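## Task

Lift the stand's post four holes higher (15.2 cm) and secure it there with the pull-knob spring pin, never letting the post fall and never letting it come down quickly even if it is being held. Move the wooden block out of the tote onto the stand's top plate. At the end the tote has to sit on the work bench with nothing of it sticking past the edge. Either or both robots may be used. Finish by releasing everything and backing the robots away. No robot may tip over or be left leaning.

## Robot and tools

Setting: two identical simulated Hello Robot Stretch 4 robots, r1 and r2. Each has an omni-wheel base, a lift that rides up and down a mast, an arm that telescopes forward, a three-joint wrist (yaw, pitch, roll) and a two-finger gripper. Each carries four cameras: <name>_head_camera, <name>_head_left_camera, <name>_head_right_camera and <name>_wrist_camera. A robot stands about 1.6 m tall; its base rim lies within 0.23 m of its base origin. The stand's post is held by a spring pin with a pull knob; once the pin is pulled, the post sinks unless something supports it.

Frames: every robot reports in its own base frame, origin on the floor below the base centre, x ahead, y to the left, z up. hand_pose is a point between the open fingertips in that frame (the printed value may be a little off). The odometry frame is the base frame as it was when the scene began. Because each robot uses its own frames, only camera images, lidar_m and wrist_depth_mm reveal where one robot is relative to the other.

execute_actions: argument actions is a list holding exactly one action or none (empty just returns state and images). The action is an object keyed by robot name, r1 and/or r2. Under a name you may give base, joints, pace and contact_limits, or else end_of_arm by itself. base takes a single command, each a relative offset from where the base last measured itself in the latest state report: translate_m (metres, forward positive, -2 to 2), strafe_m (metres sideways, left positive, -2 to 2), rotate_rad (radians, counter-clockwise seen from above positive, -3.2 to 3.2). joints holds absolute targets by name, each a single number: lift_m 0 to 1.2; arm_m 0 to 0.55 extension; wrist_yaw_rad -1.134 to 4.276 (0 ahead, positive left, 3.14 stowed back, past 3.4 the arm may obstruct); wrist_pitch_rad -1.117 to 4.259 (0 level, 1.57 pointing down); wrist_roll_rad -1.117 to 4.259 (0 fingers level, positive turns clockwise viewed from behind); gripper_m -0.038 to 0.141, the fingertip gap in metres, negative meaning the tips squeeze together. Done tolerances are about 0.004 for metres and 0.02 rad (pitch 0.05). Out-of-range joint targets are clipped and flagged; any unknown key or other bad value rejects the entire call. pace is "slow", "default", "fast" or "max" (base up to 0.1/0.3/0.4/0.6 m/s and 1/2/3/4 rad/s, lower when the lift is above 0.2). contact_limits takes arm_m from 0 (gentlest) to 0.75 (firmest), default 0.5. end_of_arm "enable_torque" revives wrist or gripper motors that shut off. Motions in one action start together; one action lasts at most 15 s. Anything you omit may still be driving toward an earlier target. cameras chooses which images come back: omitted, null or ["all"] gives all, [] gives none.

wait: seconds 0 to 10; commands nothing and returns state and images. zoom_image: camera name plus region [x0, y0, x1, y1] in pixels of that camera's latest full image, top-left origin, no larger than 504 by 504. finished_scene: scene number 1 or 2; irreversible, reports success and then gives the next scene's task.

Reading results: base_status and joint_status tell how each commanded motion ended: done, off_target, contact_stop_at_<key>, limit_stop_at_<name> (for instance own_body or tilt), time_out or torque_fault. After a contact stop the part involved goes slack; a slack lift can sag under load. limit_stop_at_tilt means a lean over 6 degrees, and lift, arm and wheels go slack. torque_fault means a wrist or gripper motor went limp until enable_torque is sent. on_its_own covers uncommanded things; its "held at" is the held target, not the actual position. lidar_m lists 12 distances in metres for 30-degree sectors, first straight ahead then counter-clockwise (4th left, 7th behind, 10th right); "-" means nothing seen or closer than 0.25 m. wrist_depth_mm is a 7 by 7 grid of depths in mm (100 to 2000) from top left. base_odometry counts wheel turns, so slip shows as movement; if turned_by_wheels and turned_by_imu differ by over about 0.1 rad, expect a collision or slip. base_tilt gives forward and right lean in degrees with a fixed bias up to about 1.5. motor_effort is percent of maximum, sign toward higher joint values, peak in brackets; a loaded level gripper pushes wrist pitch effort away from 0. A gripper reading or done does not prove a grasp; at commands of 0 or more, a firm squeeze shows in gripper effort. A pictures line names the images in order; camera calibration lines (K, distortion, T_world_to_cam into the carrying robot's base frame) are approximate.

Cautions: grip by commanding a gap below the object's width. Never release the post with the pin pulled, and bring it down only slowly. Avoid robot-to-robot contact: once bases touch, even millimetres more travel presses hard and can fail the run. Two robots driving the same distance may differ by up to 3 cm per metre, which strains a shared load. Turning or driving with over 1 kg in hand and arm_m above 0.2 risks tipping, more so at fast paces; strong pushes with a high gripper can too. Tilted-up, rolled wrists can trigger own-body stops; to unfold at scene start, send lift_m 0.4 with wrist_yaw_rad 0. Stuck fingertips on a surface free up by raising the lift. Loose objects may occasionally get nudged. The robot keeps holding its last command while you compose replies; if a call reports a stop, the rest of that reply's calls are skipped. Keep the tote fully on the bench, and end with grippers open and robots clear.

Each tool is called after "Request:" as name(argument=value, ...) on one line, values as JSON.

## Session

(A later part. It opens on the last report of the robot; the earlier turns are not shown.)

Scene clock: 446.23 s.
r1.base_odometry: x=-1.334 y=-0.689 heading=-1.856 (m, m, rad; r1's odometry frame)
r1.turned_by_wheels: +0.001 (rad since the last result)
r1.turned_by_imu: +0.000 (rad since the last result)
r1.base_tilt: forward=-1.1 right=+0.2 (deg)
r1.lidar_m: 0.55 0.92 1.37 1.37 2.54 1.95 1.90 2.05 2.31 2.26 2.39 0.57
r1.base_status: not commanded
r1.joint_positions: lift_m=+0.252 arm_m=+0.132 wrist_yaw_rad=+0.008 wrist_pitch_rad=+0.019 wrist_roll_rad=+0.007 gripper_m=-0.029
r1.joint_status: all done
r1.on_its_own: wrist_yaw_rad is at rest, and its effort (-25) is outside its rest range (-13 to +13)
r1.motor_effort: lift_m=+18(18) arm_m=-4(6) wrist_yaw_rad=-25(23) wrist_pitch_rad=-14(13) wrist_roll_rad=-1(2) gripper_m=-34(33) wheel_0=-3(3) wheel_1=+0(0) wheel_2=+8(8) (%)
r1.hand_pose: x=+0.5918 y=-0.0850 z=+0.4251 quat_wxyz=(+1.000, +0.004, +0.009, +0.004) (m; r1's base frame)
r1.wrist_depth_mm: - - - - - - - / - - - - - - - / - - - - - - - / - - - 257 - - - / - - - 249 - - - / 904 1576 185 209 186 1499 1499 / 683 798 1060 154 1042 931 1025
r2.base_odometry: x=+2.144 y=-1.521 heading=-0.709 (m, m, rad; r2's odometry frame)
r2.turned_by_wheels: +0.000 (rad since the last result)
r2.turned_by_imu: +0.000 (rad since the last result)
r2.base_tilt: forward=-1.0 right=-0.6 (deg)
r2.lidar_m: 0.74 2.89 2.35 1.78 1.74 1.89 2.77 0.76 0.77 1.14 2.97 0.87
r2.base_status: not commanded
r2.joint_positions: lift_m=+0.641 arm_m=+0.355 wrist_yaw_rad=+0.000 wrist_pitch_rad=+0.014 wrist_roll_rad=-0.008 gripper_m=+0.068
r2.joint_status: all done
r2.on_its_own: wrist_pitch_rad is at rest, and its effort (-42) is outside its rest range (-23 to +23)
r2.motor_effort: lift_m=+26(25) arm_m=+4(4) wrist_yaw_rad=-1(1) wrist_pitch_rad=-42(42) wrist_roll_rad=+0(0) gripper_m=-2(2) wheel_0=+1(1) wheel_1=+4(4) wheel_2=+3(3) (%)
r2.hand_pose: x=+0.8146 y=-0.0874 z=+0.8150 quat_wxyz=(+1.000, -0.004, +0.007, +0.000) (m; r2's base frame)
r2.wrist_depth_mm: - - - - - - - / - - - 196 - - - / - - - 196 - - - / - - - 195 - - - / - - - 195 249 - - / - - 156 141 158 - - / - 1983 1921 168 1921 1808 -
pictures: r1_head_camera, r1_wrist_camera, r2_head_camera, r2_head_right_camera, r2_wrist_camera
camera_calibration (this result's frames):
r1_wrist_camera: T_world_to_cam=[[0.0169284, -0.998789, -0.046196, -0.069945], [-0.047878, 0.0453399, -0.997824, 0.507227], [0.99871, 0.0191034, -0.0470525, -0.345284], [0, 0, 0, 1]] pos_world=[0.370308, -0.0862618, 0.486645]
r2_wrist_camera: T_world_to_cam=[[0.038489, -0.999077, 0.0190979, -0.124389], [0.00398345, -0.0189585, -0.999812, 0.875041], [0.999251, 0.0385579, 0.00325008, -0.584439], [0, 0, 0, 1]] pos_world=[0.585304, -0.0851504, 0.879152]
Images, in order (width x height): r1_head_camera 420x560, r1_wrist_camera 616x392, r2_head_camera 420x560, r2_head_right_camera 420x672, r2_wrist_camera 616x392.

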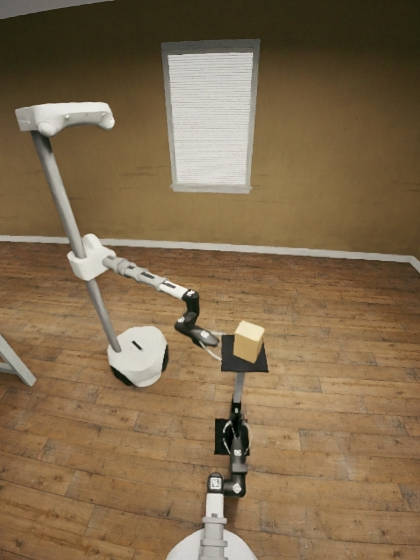

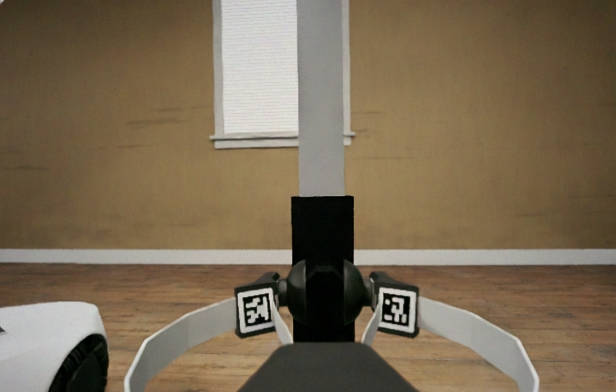

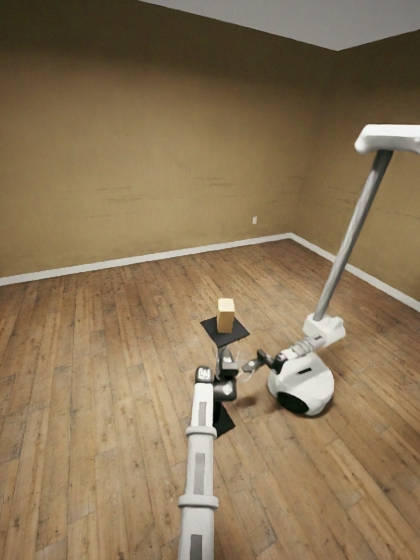

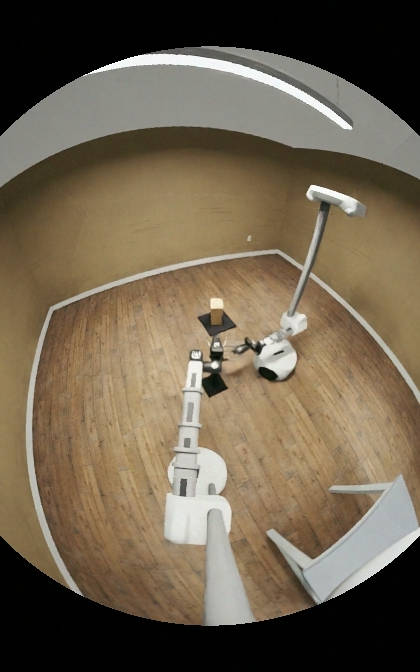

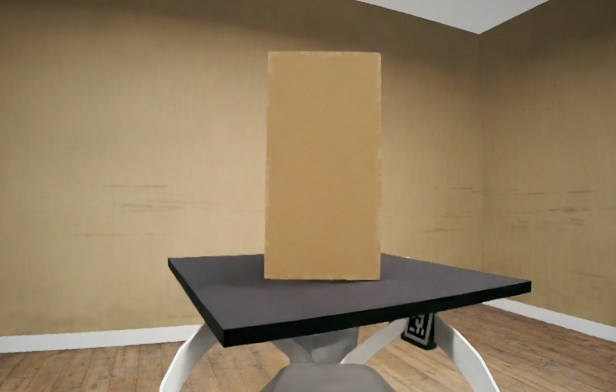

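Request:
execute_actions(actions=[{"r1": {"joints": {"arm_m": 0.121}, "pace": "default"}}], cameras=["r1_wrist_camera", "r1_head_camera"])

Scene clock: 472.53 s.
r1.base_odometry: x=-1.334 y=-0.689 heading=-1.856 (m, m, rad; r1's odometry frame)
r1.turned_by_wheels: +0.000 (rad since the last result)
r1.turned_by_imu: -0.001 (rad since the last result)
r1.base_tilt: forward=-1.1 right=+0.2 (deg)
r1.lidar_m: 0.55 0.92 1.40 1.36 2.54 1.96 1.90 2.05 2.32 2.24 2.39 0.58
r1.base_status: not commanded
r1.joint_positions: lift_m=+0.252 arm_m=+0.124 wrist_yaw_rad=+0.007 wrist_pitch_rad=+0.018 wrist_roll_rad=+0.007 gripper_m=-0.029
r1.joint_status: all done
r1.on_its_own: wrist_yaw_rad is at rest, and its effort (-20) is outside its rest range (-13 to +13)
r1.motor_effort: lift_m=+18(18) arm_m=-14(12) wrist_yaw_rad=-20(23) wrist_pitch_rad=-12(13) wrist_roll_rad=-3(3) gripper_m=-33(33) wheel_0=-3(3) wheel_1=+0(0) wheel_2=+8(9) (%)
r1.hand_pose: x=+0.5835 y=-0.0853 z=+0.4251 quat_wxyz=(+1.000, +0.004, +0.009, +0.004) (m; r1's base frame)
r1.wrist_depth_mm: - - - - - - - / - - - - - - - / - - - - - - - / - - - 265 - - - / - - - 256 - - - / 891 1576 184 216 184 1499 1499 / 683 831 1078 157 1118 931 1008
r2.base_odometry: x=+2.144 y=-1.521 heading=-0.709 (m, m, rad; r2's odometry frame)
r2.turned_by_wheels: +0.000 (rad since the last result)
r2.turned_by_imu: +0.000 (rad since the last result)
r2.base_tilt: forward=-1.0 right=-0.6 (deg)
r2.lidar_m: 0.76 2.87 2.34 1.78 1.74 1.88 2.76 0.74 0.76 1.15 2.96 0.84
r2.base_status: not commanded
r2.joint_positions: lift_m=+0.641 arm_m=+0.355 wrist_yaw_rad=+0.000 wrist_pitch_rad=+0.014 wrist_roll_rad=-0.008 gripper_m=+0.068
r2.joint_status: not commanded
r2.on_its_own: wrist_pitch_rad is at rest, and its effort (-42) is outside its rest range (-23 to +23)
r2.motor_effort: lift_m=+26(26) arm_m=+4(4) wrist_yaw_rad=-1(1) wrist_pitch_rad=-42(42) wrist_roll_rad=+1(0) gripper_m=-1(2) wheel_0=+2(1) wheel_1=+4(4) wheel_2=+3(2) (%)
r2.hand_pose: x=+0.8146 y=-0.0874 z=+0.8150 quat_wxyz=(+1.000, -0.004, +0.007, +0.000) (m; r2's base frame)
r2.wrist_depth_mm: - - - - - - - / - - - 195 - - - / - - - 196 - - - / - - - 195 - - - / - - - 194 249 - - / - - 156 140 158 - - / 1983 - 1863 168 1921 1863 -
pictures: r1_head_camera, r1_wrist_camera
camera_calibration (this result's frames):
r1_wrist_camera: T_world_to_cam=[[0.0159723, -0.998805, -0.0461935, -0.0695249], [-0.0475617, 0.0453881, -0.997837, 0.506743], [0.998741, 0.0181348, -0.0467799, -0.337171], [0, 0, 0, 1]] pos_world=[0.361958, -0.0863274, 0.486663]
Images, in order (width x height): r1_head_camera 420x560, r1_wrist_camera 616x392.

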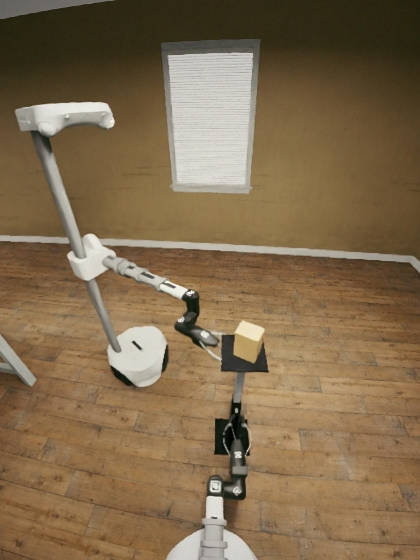

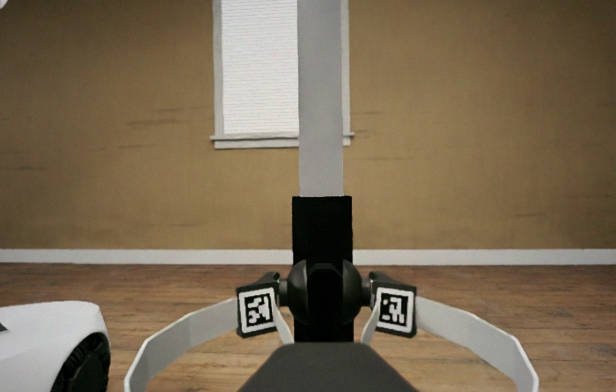

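Request:
zoom_image(camera="r1_head_camera", region=[210, 385, 270, 455])

Request:
zoom_image(camera="r1_wrist_camera", region=[250, 180, 400, 350])

Region (210, 385, 270, 455) of r1_head_camera's 420x560 image, scaled by 7.200, with more detail than that image has; it fills the left 432 columns of this view, and the rest is white.

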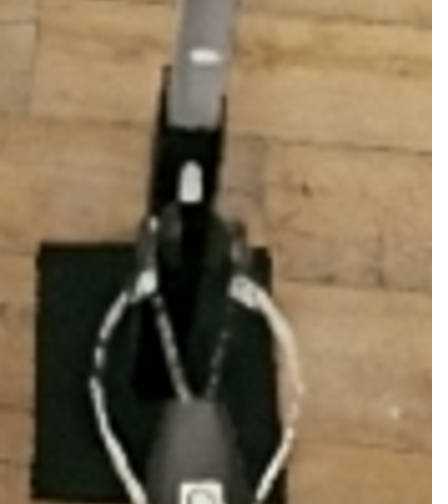

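Region (250, 180, 400, 350) of r1_wrist_camera's 616x392 image, scaled by 2.965; it fills the left 445 columns of this view, and the rest is white.

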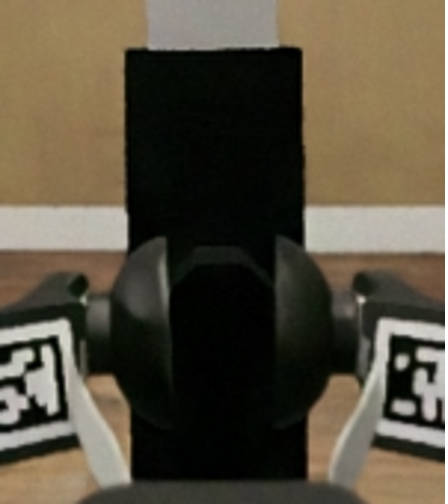

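Request:
execute_actions(actions=[{"r2": {"joints": {"lift_m": 0.648}, "pace": "default"}, "r1": {"joints": {"arm_m": 0.125}, "pace": "slow"}}], cameras=["r1_wrist_camera", "r1_head_camera"])

Scene clock: 489.37 s.
r1.base_odometry: x=-1.334 y=-0.689 heading=-1.856 (m, m, rad; r1's odometry frame)
r1.turned_by_wheels: +0.000 (rad since the last result)
r1.turned_by_imu: -0.001 (rad since the last result)
r1.base_tilt: forward=-1.1 right=+0.3 (deg)
r1.lidar_m: 0.55 0.92 1.38 1.36 2.54 1.95 1.90 2.03 2.33 2.26 2.39 0.60
r1.base_status: not commanded
r1.joint_positions: lift_m=+0.252 arm_m=+0.125 wrist_yaw_rad=+0.004 wrist_pitch_rad=+0.017 wrist_roll_rad=+0.007 gripper_m=-0.029
r1.joint_status: all done
r1.motor_effort: lift_m=+18(18) arm_m=+1(14) wrist_yaw_rad=-11(21) wrist_pitch_rad=-10(12) wrist_roll_rad=+0(2) gripper_m=-30(34) wheel_0=-3(3) wheel_1=+0(0) wheel_2=+8(8) (%)
r1.hand_pose: x=+0.5844 y=-0.0863 z=+0.4254 quat_wxyz=(+1.000, +0.004, +0.009, +0.002) (m; r1's base frame)
r1.wrist_depth_mm: - - - - - - - / - - - - - - - / - - - - - - - / - - - 265 - - - / - - - 257 - - - / 904 1537 184 216 185 1537 1537 / 683 842 1060 151 1118 931 1025
r2.base_odometry: x=+2.144 y=-1.521 heading=-0.709 (m, m, rad; r2's odometry frame)
r2.turned_by_wheels: +0.000 (rad since the last result)
r2.turned_by_imu: +0.000 (rad since the last result)
r2.base_tilt: forward=-1.1 right=-0.7 (deg)
r2.lidar_m: 0.76 2.89 2.35 1.79 1.74 1.88 2.76 0.75 0.75 1.15 2.96 0.88
r2.base_status: not commanded
r2.joint_positions: lift_m=+0.647 arm_m=+0.355 wrist_yaw_rad=+0.000 wrist_pitch_rad=+0.015 wrist_roll_rad=-0.008 gripper_m=+0.068
r2.joint_status: all done
r2.on_its_own: wrist_pitch_rad is at rest, and its effort (-43) is outside its rest range (-23 to +23)
r2.motor_effort: lift_m=+25(26) arm_m=+4(4) wrist_yaw_rad=+1(0) wrist_pitch_rad=-43(50) wrist_roll_rad=-1(1) gripper_m=-2(4) wheel_0=+1(1) wheel_1=+4(4) wheel_2=+2(3) (%)
r2.hand_pose: x=+0.8146 y=-0.0874 z=+0.8213 quat_wxyz=(+1.000, -0.004, +0.007, +0.000) (m; r2's base frame)
r2.wrist_depth_mm: - - - - - - - / - - - 196 - - - / - - - 196 - - - / - - - 195 - - - / - - - 194 249 - - / - - 156 141 158 - - / 1983 - 1863 168 1863 1921 -
pictures: r1_head_camera, r1_wrist_camera
camera_calibration (this result's frames):
r1_wrist_camera: T_world_to_cam=[[0.012619, -0.998853, -0.0461861, -0.068556], [-0.0465634, 0.0455526, -0.997876, 0.506523], [0.998836, 0.0147428, -0.0459352, -0.338767], [0, 0, 0, 1]] pos_world=[0.362823, -0.0865565, 0.486719]
Images, in order (width x height): r1_head_camera 420x560, r1_wrist_camera 616x392.

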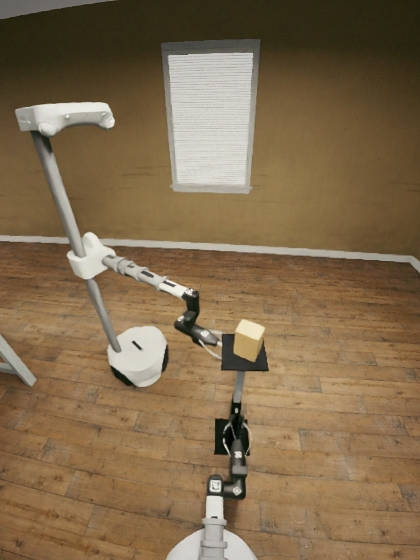

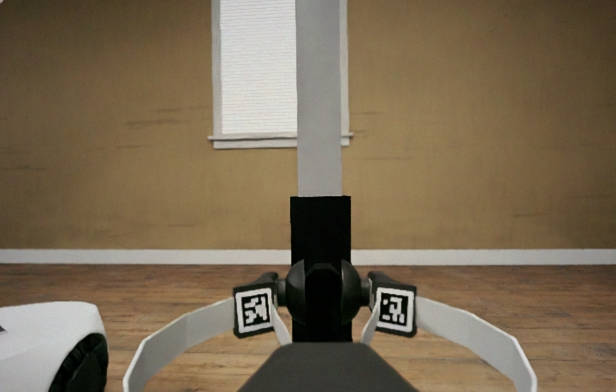

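Request:
execute_actions(actions=[{"r2": {"joints": {"lift_m": 0.772}, "pace": "fast"}}], cameras=["r1_wrist_camera", "r1_head_camera", "r2_wrist_camera"])

Scene clock: 502.20 s.
r1.base_odometry: x=-1.334 y=-0.689 heading=-1.856 (m, m, rad; r1's odometry frame)
r1.turned_by_wheels: +0.000 (rad since the last result)
r1.turned_by_imu: -0.001 (rad since the last result)
r1.base_tilt: forward=-1.1 right=+0.2 (deg)
r1.lidar_m: 0.55 0.92 1.39 1.35 2.55 1.94 1.92 2.04 2.31 2.26 2.41 2.92
r1.base_status: not commanded
r1.joint_positions: lift_m=+0.252 arm_m=+0.125 wrist_yaw_rad=+0.004 wrist_pitch_rad=+0.017 wrist_roll_rad=+0.007 gripper_m=-0.029
r1.joint_status: not commanded
r1.motor_effort: lift_m=+18(18) arm_m=+2(1) wrist_yaw_rad=-11(11) wrist_pitch_rad=-10(10) wrist_roll_rad=-2(4) gripper_m=-30(29) wheel_0=-3(3) wheel_1=+0(0) wheel_2=+8(8) (%)
r1.hand_pose: x=+0.5844 y=-0.0863 z=+0.4254 quat_wxyz=(+1.000, +0.004, +0.009, +0.002) (m; r1's base frame)
r1.wrist_depth_mm: - - - - - - - / - - - - - - - / - - - - - - - / - - - 265 - - - / - - - 256 - - - / 891 1576 183 216 184 1537 1499 / 683 831 1078 152 1118 917 1008
r2.base_odometry: x=+2.144 y=-1.521 heading=-0.709 (m, m, rad; r2's odometry frame)
r2.turned_by_wheels: +0.000 (rad since the last result)
r2.turned_by_imu: +0.000 (rad since the last result)
r2.base_tilt: forward=-1.0 right=-0.6 (deg)
r2.lidar_m: 0.76 2.89 2.35 1.77 1.75 1.90 2.76 0.74 0.76 1.13 2.96 0.87
r2.base_status: not commanded
r2.joint_positions: lift_m=+0.771 arm_m=+0.355 wrist_yaw_rad=+0.000 wrist_pitch_rad=+0.015 wrist_roll_rad=-0.008 gripper_m=+0.068
r2.joint_status: all done
r2.on_its_own: wrist_pitch_rad is at rest, and its effort (-45) is outside its rest range (-23 to +23)
r2.motor_effort: lift_m=+25(27) arm_m=+4(4) wrist_yaw_rad=+2(1) wrist_pitch_rad=-45(52) wrist_roll_rad=-1(2) gripper_m=-1(1) wheel_0=+1(1) wheel_1=+4(4) wheel_2=+3(3) (%)
r2.hand_pose: x=+0.8146 y=-0.0874 z=+0.9452 quat_wxyz=(+1.000, -0.004, +0.008, +0.000) (m; r2's base frame)
r2.wrist_depth_mm: - - - - - - - / - - - 196 - - - / - - - 195 - - - / - - - 196 - - - / - - - 195 250 - - / - - 156 141 158 - - / - - - 155 - - -
pictures: r1_head_camera, r1_wrist_camera, r2_wrist_camera
camera_calibration (this result's frames):
r1_wrist_camera: T_world_to_cam=[[0.0126193, -0.998853, -0.046186, -0.0685562], [-0.0465634, 0.0455525, -0.997876, 0.506523], [0.998836, 0.0147431, -0.0459352, -0.338767], [0, 0, 0, 1]] pos_world=[0.362823, -0.0865565, 0.486719]
r2_wrist_camera: T_world_to_cam=[[0.0383831, -0.999081, 0.0190538, -0.126785], [0.00283175, -0.018959, -0.999816, 1.00616], [0.999259, 0.03843, 0.00210144, -0.583792], [0, 0, 0, 1]] pos_world=[0.585376, -0.085158, 1.00962]
Images, in order (width x height): r1_head_camera 420x560, r1_wrist_camera 616x392, r2_wrist_camera 616x392.

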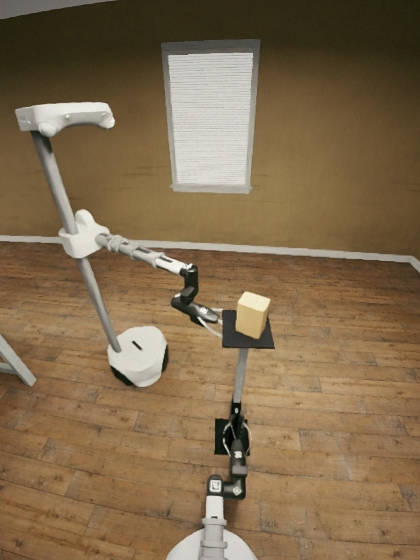

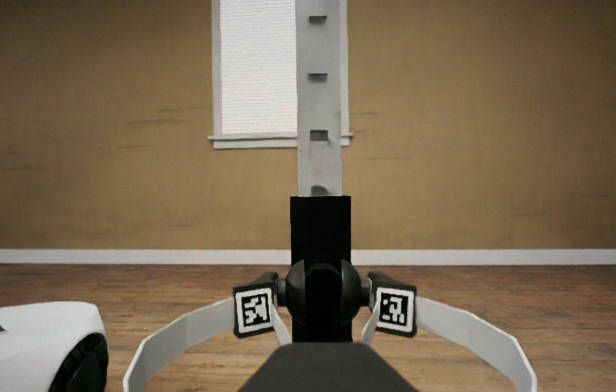

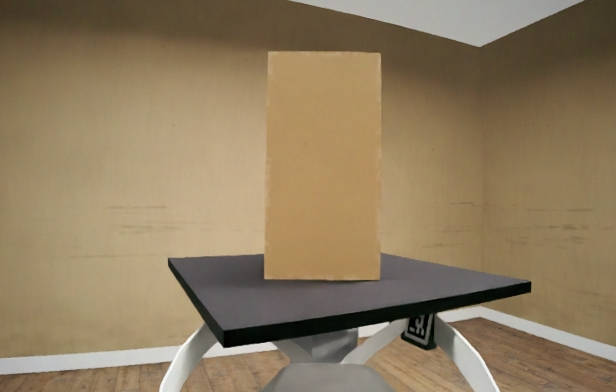

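Request:
zoom_image(camera="r1_wrist_camera", region=[270, 100, 370, 220])

Region (270, 100, 370, 220) of r1_wrist_camera's 616x392 image, scaled by 4.200.

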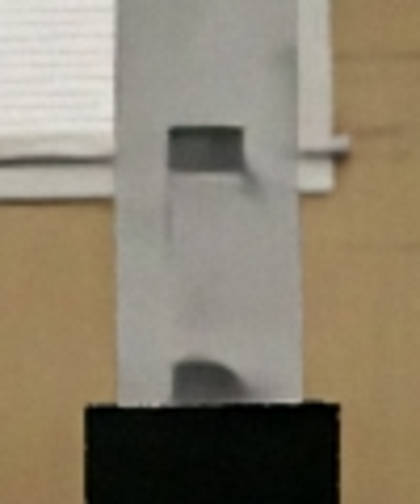

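Request:
execute_actions(actions=[{"r2": {"joints": {"lift_m": 0.802}, "pace": "slow"}, "r1": {"joints": {"gripper_m": 0.03, "arm_m": 0.06}, "pace": "default"}}], cameras=["r1_wrist_camera", "r1_head_camera", "r2_head_camera"])

Scene clock: 519.23 s.
r1.base_odometry: x=-1.334 y=-0.689 heading=-1.857 (m, m, rad; r1's odometry frame)
r1.turned_by_wheels: -0.001 (rad since the last result)
r1.turned_by_imu: -0.001 (rad since the last result)
r1.base_tilt: forward=-1.1 right=+0.2 (deg)
r1.lidar_m: 0.54 0.93 1.37 1.36 2.55 1.95 1.90 2.04 2.31 2.25 2.39 0.58
r1.base_status: not commanded
r1.joint_positions: lift_m=+0.252 arm_m=+0.061 wrist_yaw_rad=+0.000 wrist_pitch_rad=+0.016 wrist_roll_rad=+0.007 gripper_m=+0.030
r1.joint_status: all done
r1.motor_effort: lift_m=+17(18) arm_m=-6(17) wrist_yaw_rad=+0(18) wrist_pitch_rad=-7(11) wrist_roll_rad=-1(1) gripper_m=-5(33) wheel_0=-3(3) wheel_1=+0(0) wheel_2=+1(8) (%)
r1.hand_pose: x=+0.5204 y=-0.0874 z=+0.4257 quat_wxyz=(+1.000, +0.004, +0.008, +0.000) (m; r1's base frame)
r1.wrist_depth_mm: - - - - - - - / - - - - - - - / - - - - - - - / - - - 327 - - - / - - - 320 - - - / 904 1576 196 320 194 1537 1499 / 699 891 1008 133 1060 931 1025
r2.base_odometry: x=+2.144 y=-1.521 heading=-0.709 (m, m, rad; r2's odometry frame)
r2.turned_by_wheels: +0.000 (rad since the last result)
r2.turned_by_imu: +0.000 (rad since the last result)
r2.base_tilt: forward=-0.9 right=-0.7 (deg)
r2.lidar_m: 0.77 2.89 2.37 1.77 1.72 1.90 2.77 0.74 0.75 1.13 2.95 0.89
r2.base_status: not commanded
r2.joint_positions: lift_m=+0.801 arm_m=+0.355 wrist_yaw_rad=+0.000 wrist_pitch_rad=+0.021 wrist_roll_rad=-0.008 gripper_m=+0.068
r2.joint_status: all done
r2.on_its_own: wrist_pitch_rad is at rest, and its effort (-61) is outside its rest range (-23 to +23)
r2.motor_effort: lift_m=+28(29) arm_m=+4(4) wrist_yaw_rad=+0(1) wrist_pitch_rad=-61(68) wrist_roll_rad=+1(1) gripper_m=-1(2) wheel_0=+1(1) wheel_1=+4(4) wheel_2=+3(3) (%)
r2.hand_pose: x=+0.8145 y=-0.0875 z=+0.9733 quat_wxyz=(+1.000, -0.004, +0.011, +0.000) (m; r2's base frame)
r2.wrist_depth_mm: - - - - - - - / - - - 195 - - - / - - - 195 - - - / - - - 195 - - - / - - - 195 252 - - / - - 161 147 164 - - / - - - 137 - - -
pictures: r1_head_camera, r1_wrist_camera, r2_head_camera
camera_calibration (this result's frames):
r1_wrist_camera: T_world_to_cam=[[0.00881006, -0.998894, -0.0461763, -0.0668734], [-0.0452767, 0.0457322, -0.997927, 0.503282], [0.998936, 0.0108825, -0.0448237, -0.275683], [0, 0, 0, 1]] pos_world=[0.298765, -0.0868156, 0.486793]
Images, in order (width x height): r1_head_camera 420x560, r1_wrist_camera 616x392, r2_head_camera 420x560.

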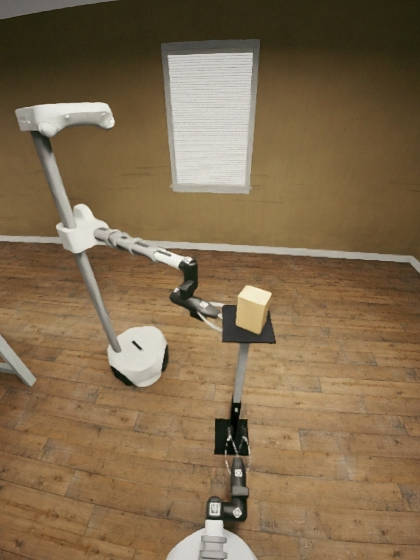

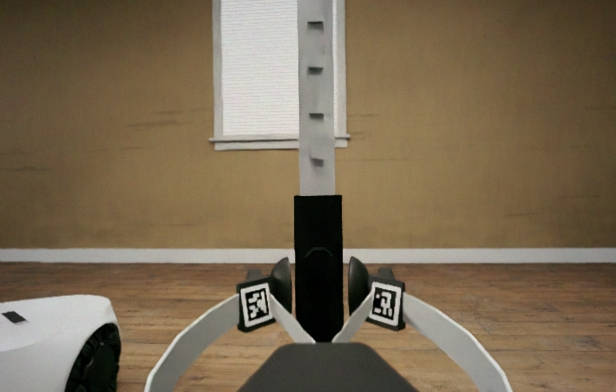

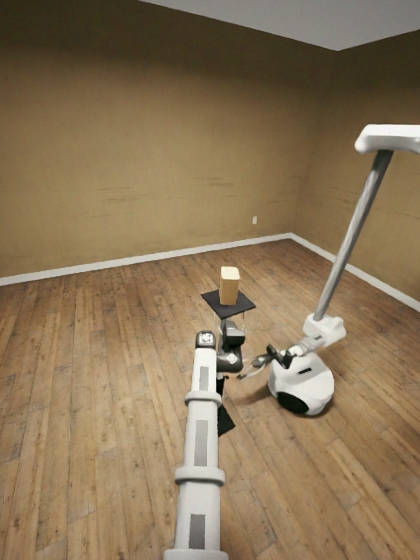

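Request:
zoom_image(camera="r1_head_camera", region=[210, 385, 270, 455])

Request:
zoom_image(camera="r1_wrist_camera", region=[260, 90, 380, 300])

Region (210, 385, 270, 455) of r1_head_camera's 420x560 image, scaled by 7.200, with more detail than that image has; it fills the left 432 columns of this view, and the rest is white.

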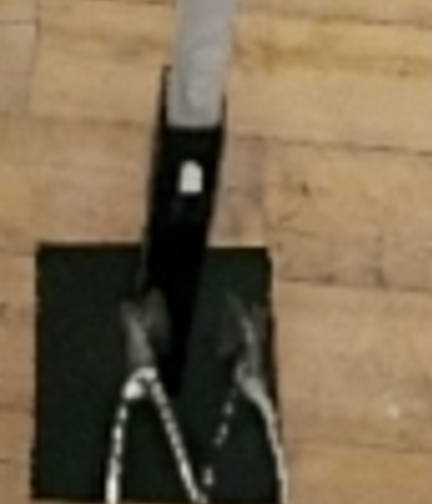

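Region (260, 90, 380, 300) of r1_wrist_camera's 616x392 image, scaled by 2.400; it fills the left 288 columns of this view, and the rest is white.

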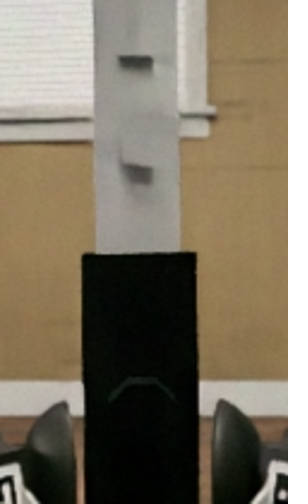

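Request:
execute_actions(actions=[{"r2": {"joints": {"lift_m": 0.777}, "pace": "slow"}, "r1": {"joints": {"arm_m": 0.0}, "pace": "fast"}}], cameras=["r1_wrist_camera", "r2_wrist_camera"])

Scene clock: 529.77 s.
r1.base_odometry: x=-1.334 y=-0.689 heading=-1.857 (m, m, rad; r1's odometry frame)
r1.turned_by_wheels: +0.000 (rad since the last result)
r1.turned_by_imu: -0.001 (rad since the last result)
r1.base_tilt: forward=-1.1 right=+0.2 (deg)
r1.lidar_m: 0.55 0.92 1.37 1.35 2.55 1.96 1.91 2.06 2.30 2.26 2.39 0.58
r1.base_status: not commanded
r1.joint_positions: lift_m=+0.252 arm_m=+0.001 wrist_yaw_rad=+0.000 wrist_pitch_rad=+0.016 wrist_roll_rad=+0.007 gripper_m=+0.030
r1.joint_status: all done
r1.motor_effort: lift_m=+17(18) arm_m=-6(7) wrist_yaw_rad=-1(2) wrist_pitch_rad=-7(7) wrist_roll_rad=+0(2) gripper_m=-3(5) wheel_0=-3(3) wheel_1=+0(0) wheel_2=+1(2) (%)
r1.hand_pose: x=+0.4607 y=-0.0874 z=+0.4257 quat_wxyz=(+1.000, +0.004, +0.008, +0.000) (m; r1's base frame)
r1.wrist_depth_mm: - - - - - - - / - - - - - - - / - - - - - - - / - - - - - - - / - - - 379 - - - / 891 1430 196 382 194 1576 1499 / 732 866 1008 133 1060 917 1025
r2.base_odometry: x=+2.144 y=-1.521 heading=-0.709 (m, m, rad; r2's odometry frame)
r2.turned_by_wheels: +0.000 (rad since the last result)
r2.turned_by_imu: +0.000 (rad since the last result)
r2.base_tilt: forward=-1.1 right=-0.6 (deg)
r2.lidar_m: 0.76 2.89 2.36 1.80 1.74 1.89 2.76 0.76 0.75 1.13 2.97 0.95
r2.base_status: not commanded
r2.joint_positions: lift_m=+0.777 arm_m=+0.355 wrist_yaw_rad=+0.000 wrist_pitch_rad=+0.003 wrist_roll_rad=-0.008 gripper_m=+0.068
r2.joint_status: all done
r2.motor_effort: lift_m=+15(26) arm_m=+4(4) wrist_yaw_rad=+1(1) wrist_pitch_rad=-8(62) wrist_roll_rad=-2(1) gripper_m=-2(2) wheel_0=+1(1) wheel_1=+4(4) wheel_2=+2(3) (%)
r2.hand_pose: x=+0.8146 y=-0.0875 z=+0.9548 quat_wxyz=(+1.000, -0.004, +0.001, +0.000) (m; r2's base frame)
r2.wrist_depth_mm: - - - - - - - / - - - 198 - - - / - - - 197 - - - / - - - 196 - - - / - - 245 195 200 - - / - - 182 139 187 - - / 1983 - - 157 - - -
pictures: r1_wrist_camera, r2_wrist_camera
camera_calibration (this result's frames):
r1_wrist_camera: T_world_to_cam=[[0.00876344, -0.998895, -0.0461758, -0.0663395], [-0.0452521, 0.0457341, -0.997928, 0.500574], [0.998937, 0.0108348, -0.0448013, -0.216045], [0, 0, 0, 1]] pos_world=[0.239049, -0.0868187, 0.486795]
r2_wrist_camera: T_world_to_cam=[[0.0379504, -0.999088, 0.0195458, -0.12714], [0.0157165, -0.0189607, -0.999697, 1.00512], [0.999156, 0.038246, 0.0149826, -0.596079], [0, 0, 0, 1]] pos_world=[0.584604, -0.0851688, 1.01624]
Images, in order (width x height): r1_wrist_camera 616x392, r2_wrist_camera 616x392.

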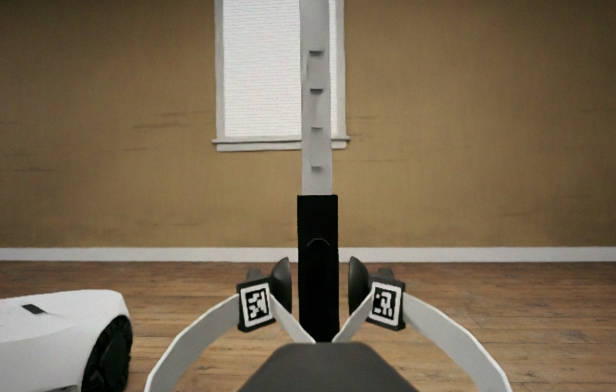

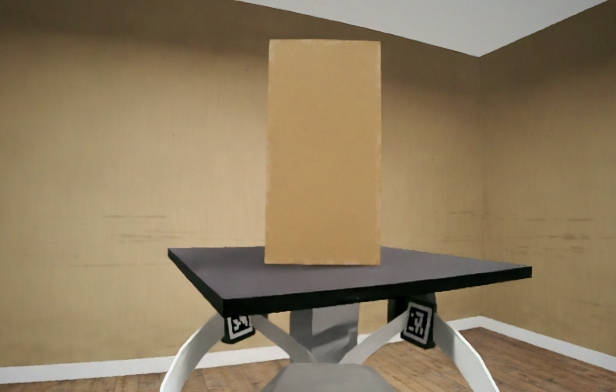

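Request:
execute_actions(actions=[{"r2": {"joints": {"arm_m": 0.05, "lift_m": 0.765}, "pace": "max"}, "r1": {"base": {"translate_m": -0.15}, "pace": "max"}}])

Scene clock: 535.67 s.
r1.base_odometry: x=-1.291 y=-0.545 heading=-1.857 (m, m, rad; r1's odometry frame)
r1.turned_by_wheels: -0.001 (rad since the last result)
r1.turned_by_imu: -0.001 (rad since the last result)
r1.base_tilt: forward=-1.1 right=+0.3 (deg)
r1.lidar_m: 0.70 0.94 1.38 1.39 2.34 1.79 1.75 1.85 2.30 2.25 2.40 3.05
r1.base_status: done
r1.joint_positions: lift_m=+0.252 arm_m=+0.001 wrist_yaw_rad=+0.000 wrist_pitch_rad=+0.016 wrist_roll_rad=+0.007 gripper_m=+0.030
r1.joint_status: not commanded
r1.motor_effort: lift_m=+17(17) arm_m=-6(6) wrist_yaw_rad=-1(0) wrist_pitch_rad=-6(7) wrist_roll_rad=-2(3) gripper_m=-6(3) wheel_0=-3(10) wheel_1=-4(9) wheel_2=-2(16) (%)
r1.hand_pose: x=+0.4607 y=-0.0874 z=+0.4257 quat_wxyz=(+1.000, +0.004, +0.008, +0.000) (m; r1's base frame)
r1.wrist_depth_mm: - - - - - - - / - - - - - - - / - - - - - - - / - - - - - - - / - - - - - - - / 891 1025 196 530 194 1499 1499 / 842 931 1008 133 1042 931 1042
r2.base_odometry: x=+2.144 y=-1.521 heading=-0.709 (m, m, rad; r2's odometry frame)
r2.turned_by_wheels: +0.000 (rad since the last result)
r2.turned_by_imu: +0.001 (rad since the last result)
r2.base_tilt: forward=-1.1 right=-0.6 (deg)
r2.lidar_m: 0.70 2.90 2.35 1.78 1.74 1.88 2.76 0.73 0.76 1.14 2.97 1.08
r2.base_status: not commanded
r2.joint_positions: lift_m=+0.765 arm_m=+0.051 wrist_yaw_rad=+0.000 wrist_pitch_rad=+0.002 wrist_roll_rad=-0.008 gripper_m=+0.068
r2.joint_status: all done
r2.motor_effort: lift_m=+16(15) arm_m=-5(5) wrist_yaw_rad=+1(0) wrist_pitch_rad=-7(8) wrist_roll_rad=+0(2) gripper_m=-2(1) wheel_0=+1(1) wheel_1=+4(4) wheel_2=+3(3) (%)
r2.hand_pose: x=+0.5102 y=-0.0875 z=+0.9427 quat_wxyz=(+1.000, -0.004, +0.001, +0.000) (m; r2's base frame)
r2.wrist_depth_mm: - - - - - - - / - - - - - - - / - - - - - - - / - - - 504 - - - / - - - - - - - / - - - - 220 - - / - - - 157 - - -
pictures: r1_head_camera, r1_head_left_camera, r1_head_right_camera, r1_wrist_camera, r2_head_camera, r2_head_left_camera, r2_head_right_camera, r2_wrist_camera
camera_calibration (this result's frames):
r1_wrist_camera: T_world_to_cam=[[0.00876396, -0.998895, -0.046176, -0.0663394], [-0.0452475, 0.0457344, -0.997928, 0.500573], [0.998937, 0.0108351, -0.0447966, -0.216033], [0, 0, 0, 1]] pos_world=[0.239035, -0.0868187, 0.486795]
r2_wrist_camera: T_world_to_cam=[[0.0379993, -0.999086, 0.0195547, -0.115368], [0.0159449, -0.0189602, -0.999693, 0.997741], [0.999151, 0.0382994, 0.0152099, -0.291904], [0, 0, 0, 1]] pos_world=[0.280131, -0.0851657, 1.00413]
Images, in order (width x height): r1_head_camera 420x560, r1_head_left_camera 420x672, r1_head_right_camera 420x672, r1_wrist_camera 616x392, r2_head_camera 420x560, r2_head_left_camera 420x672, r2_head_right_camera 420x672, r2_wrist_camera 616x392.

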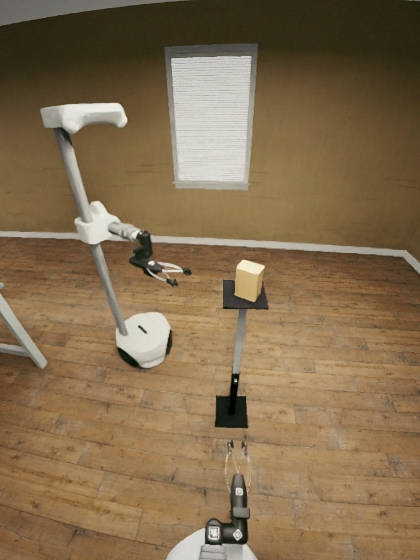

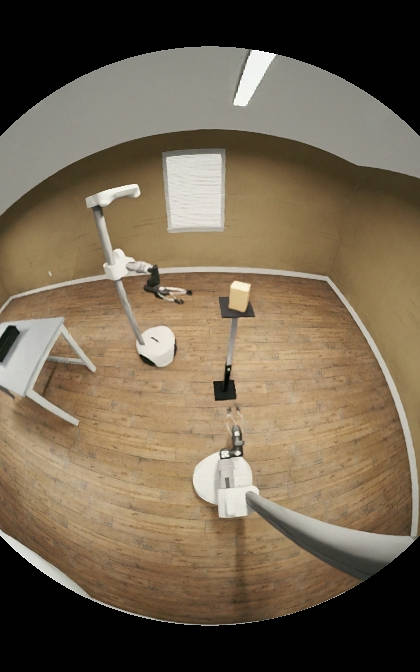

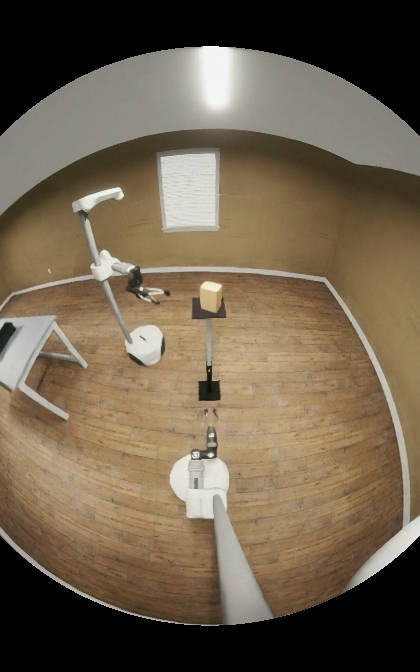

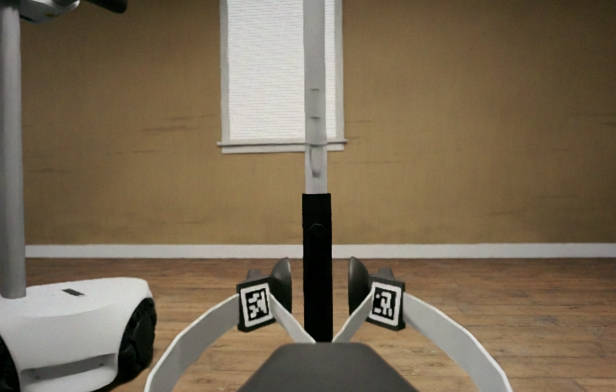

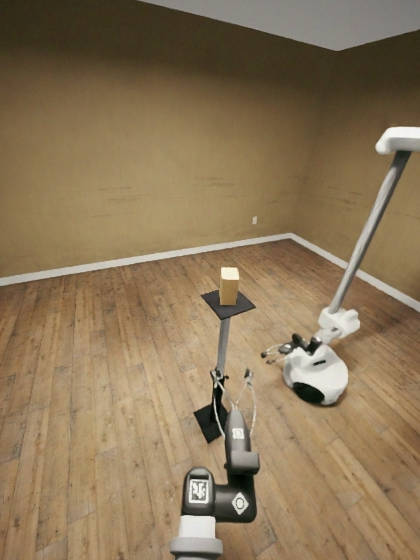

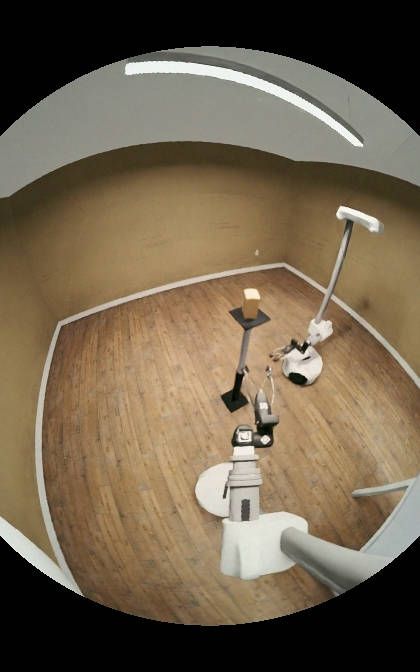

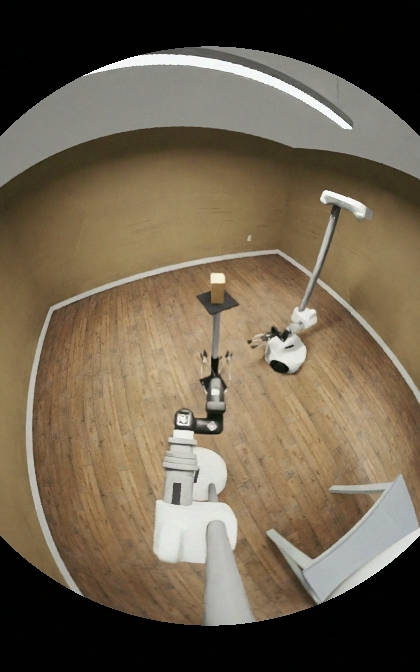

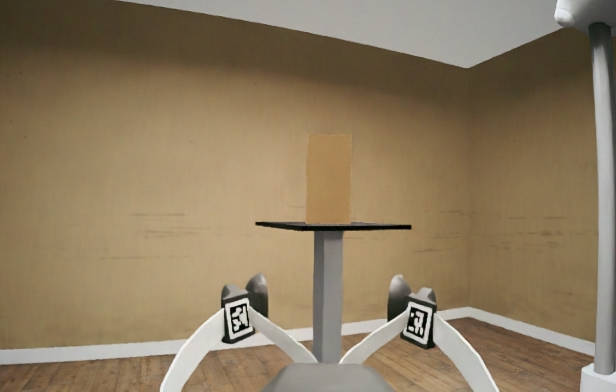

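Request:
finished_scene(scene=2)

The scene is finished: the task was done.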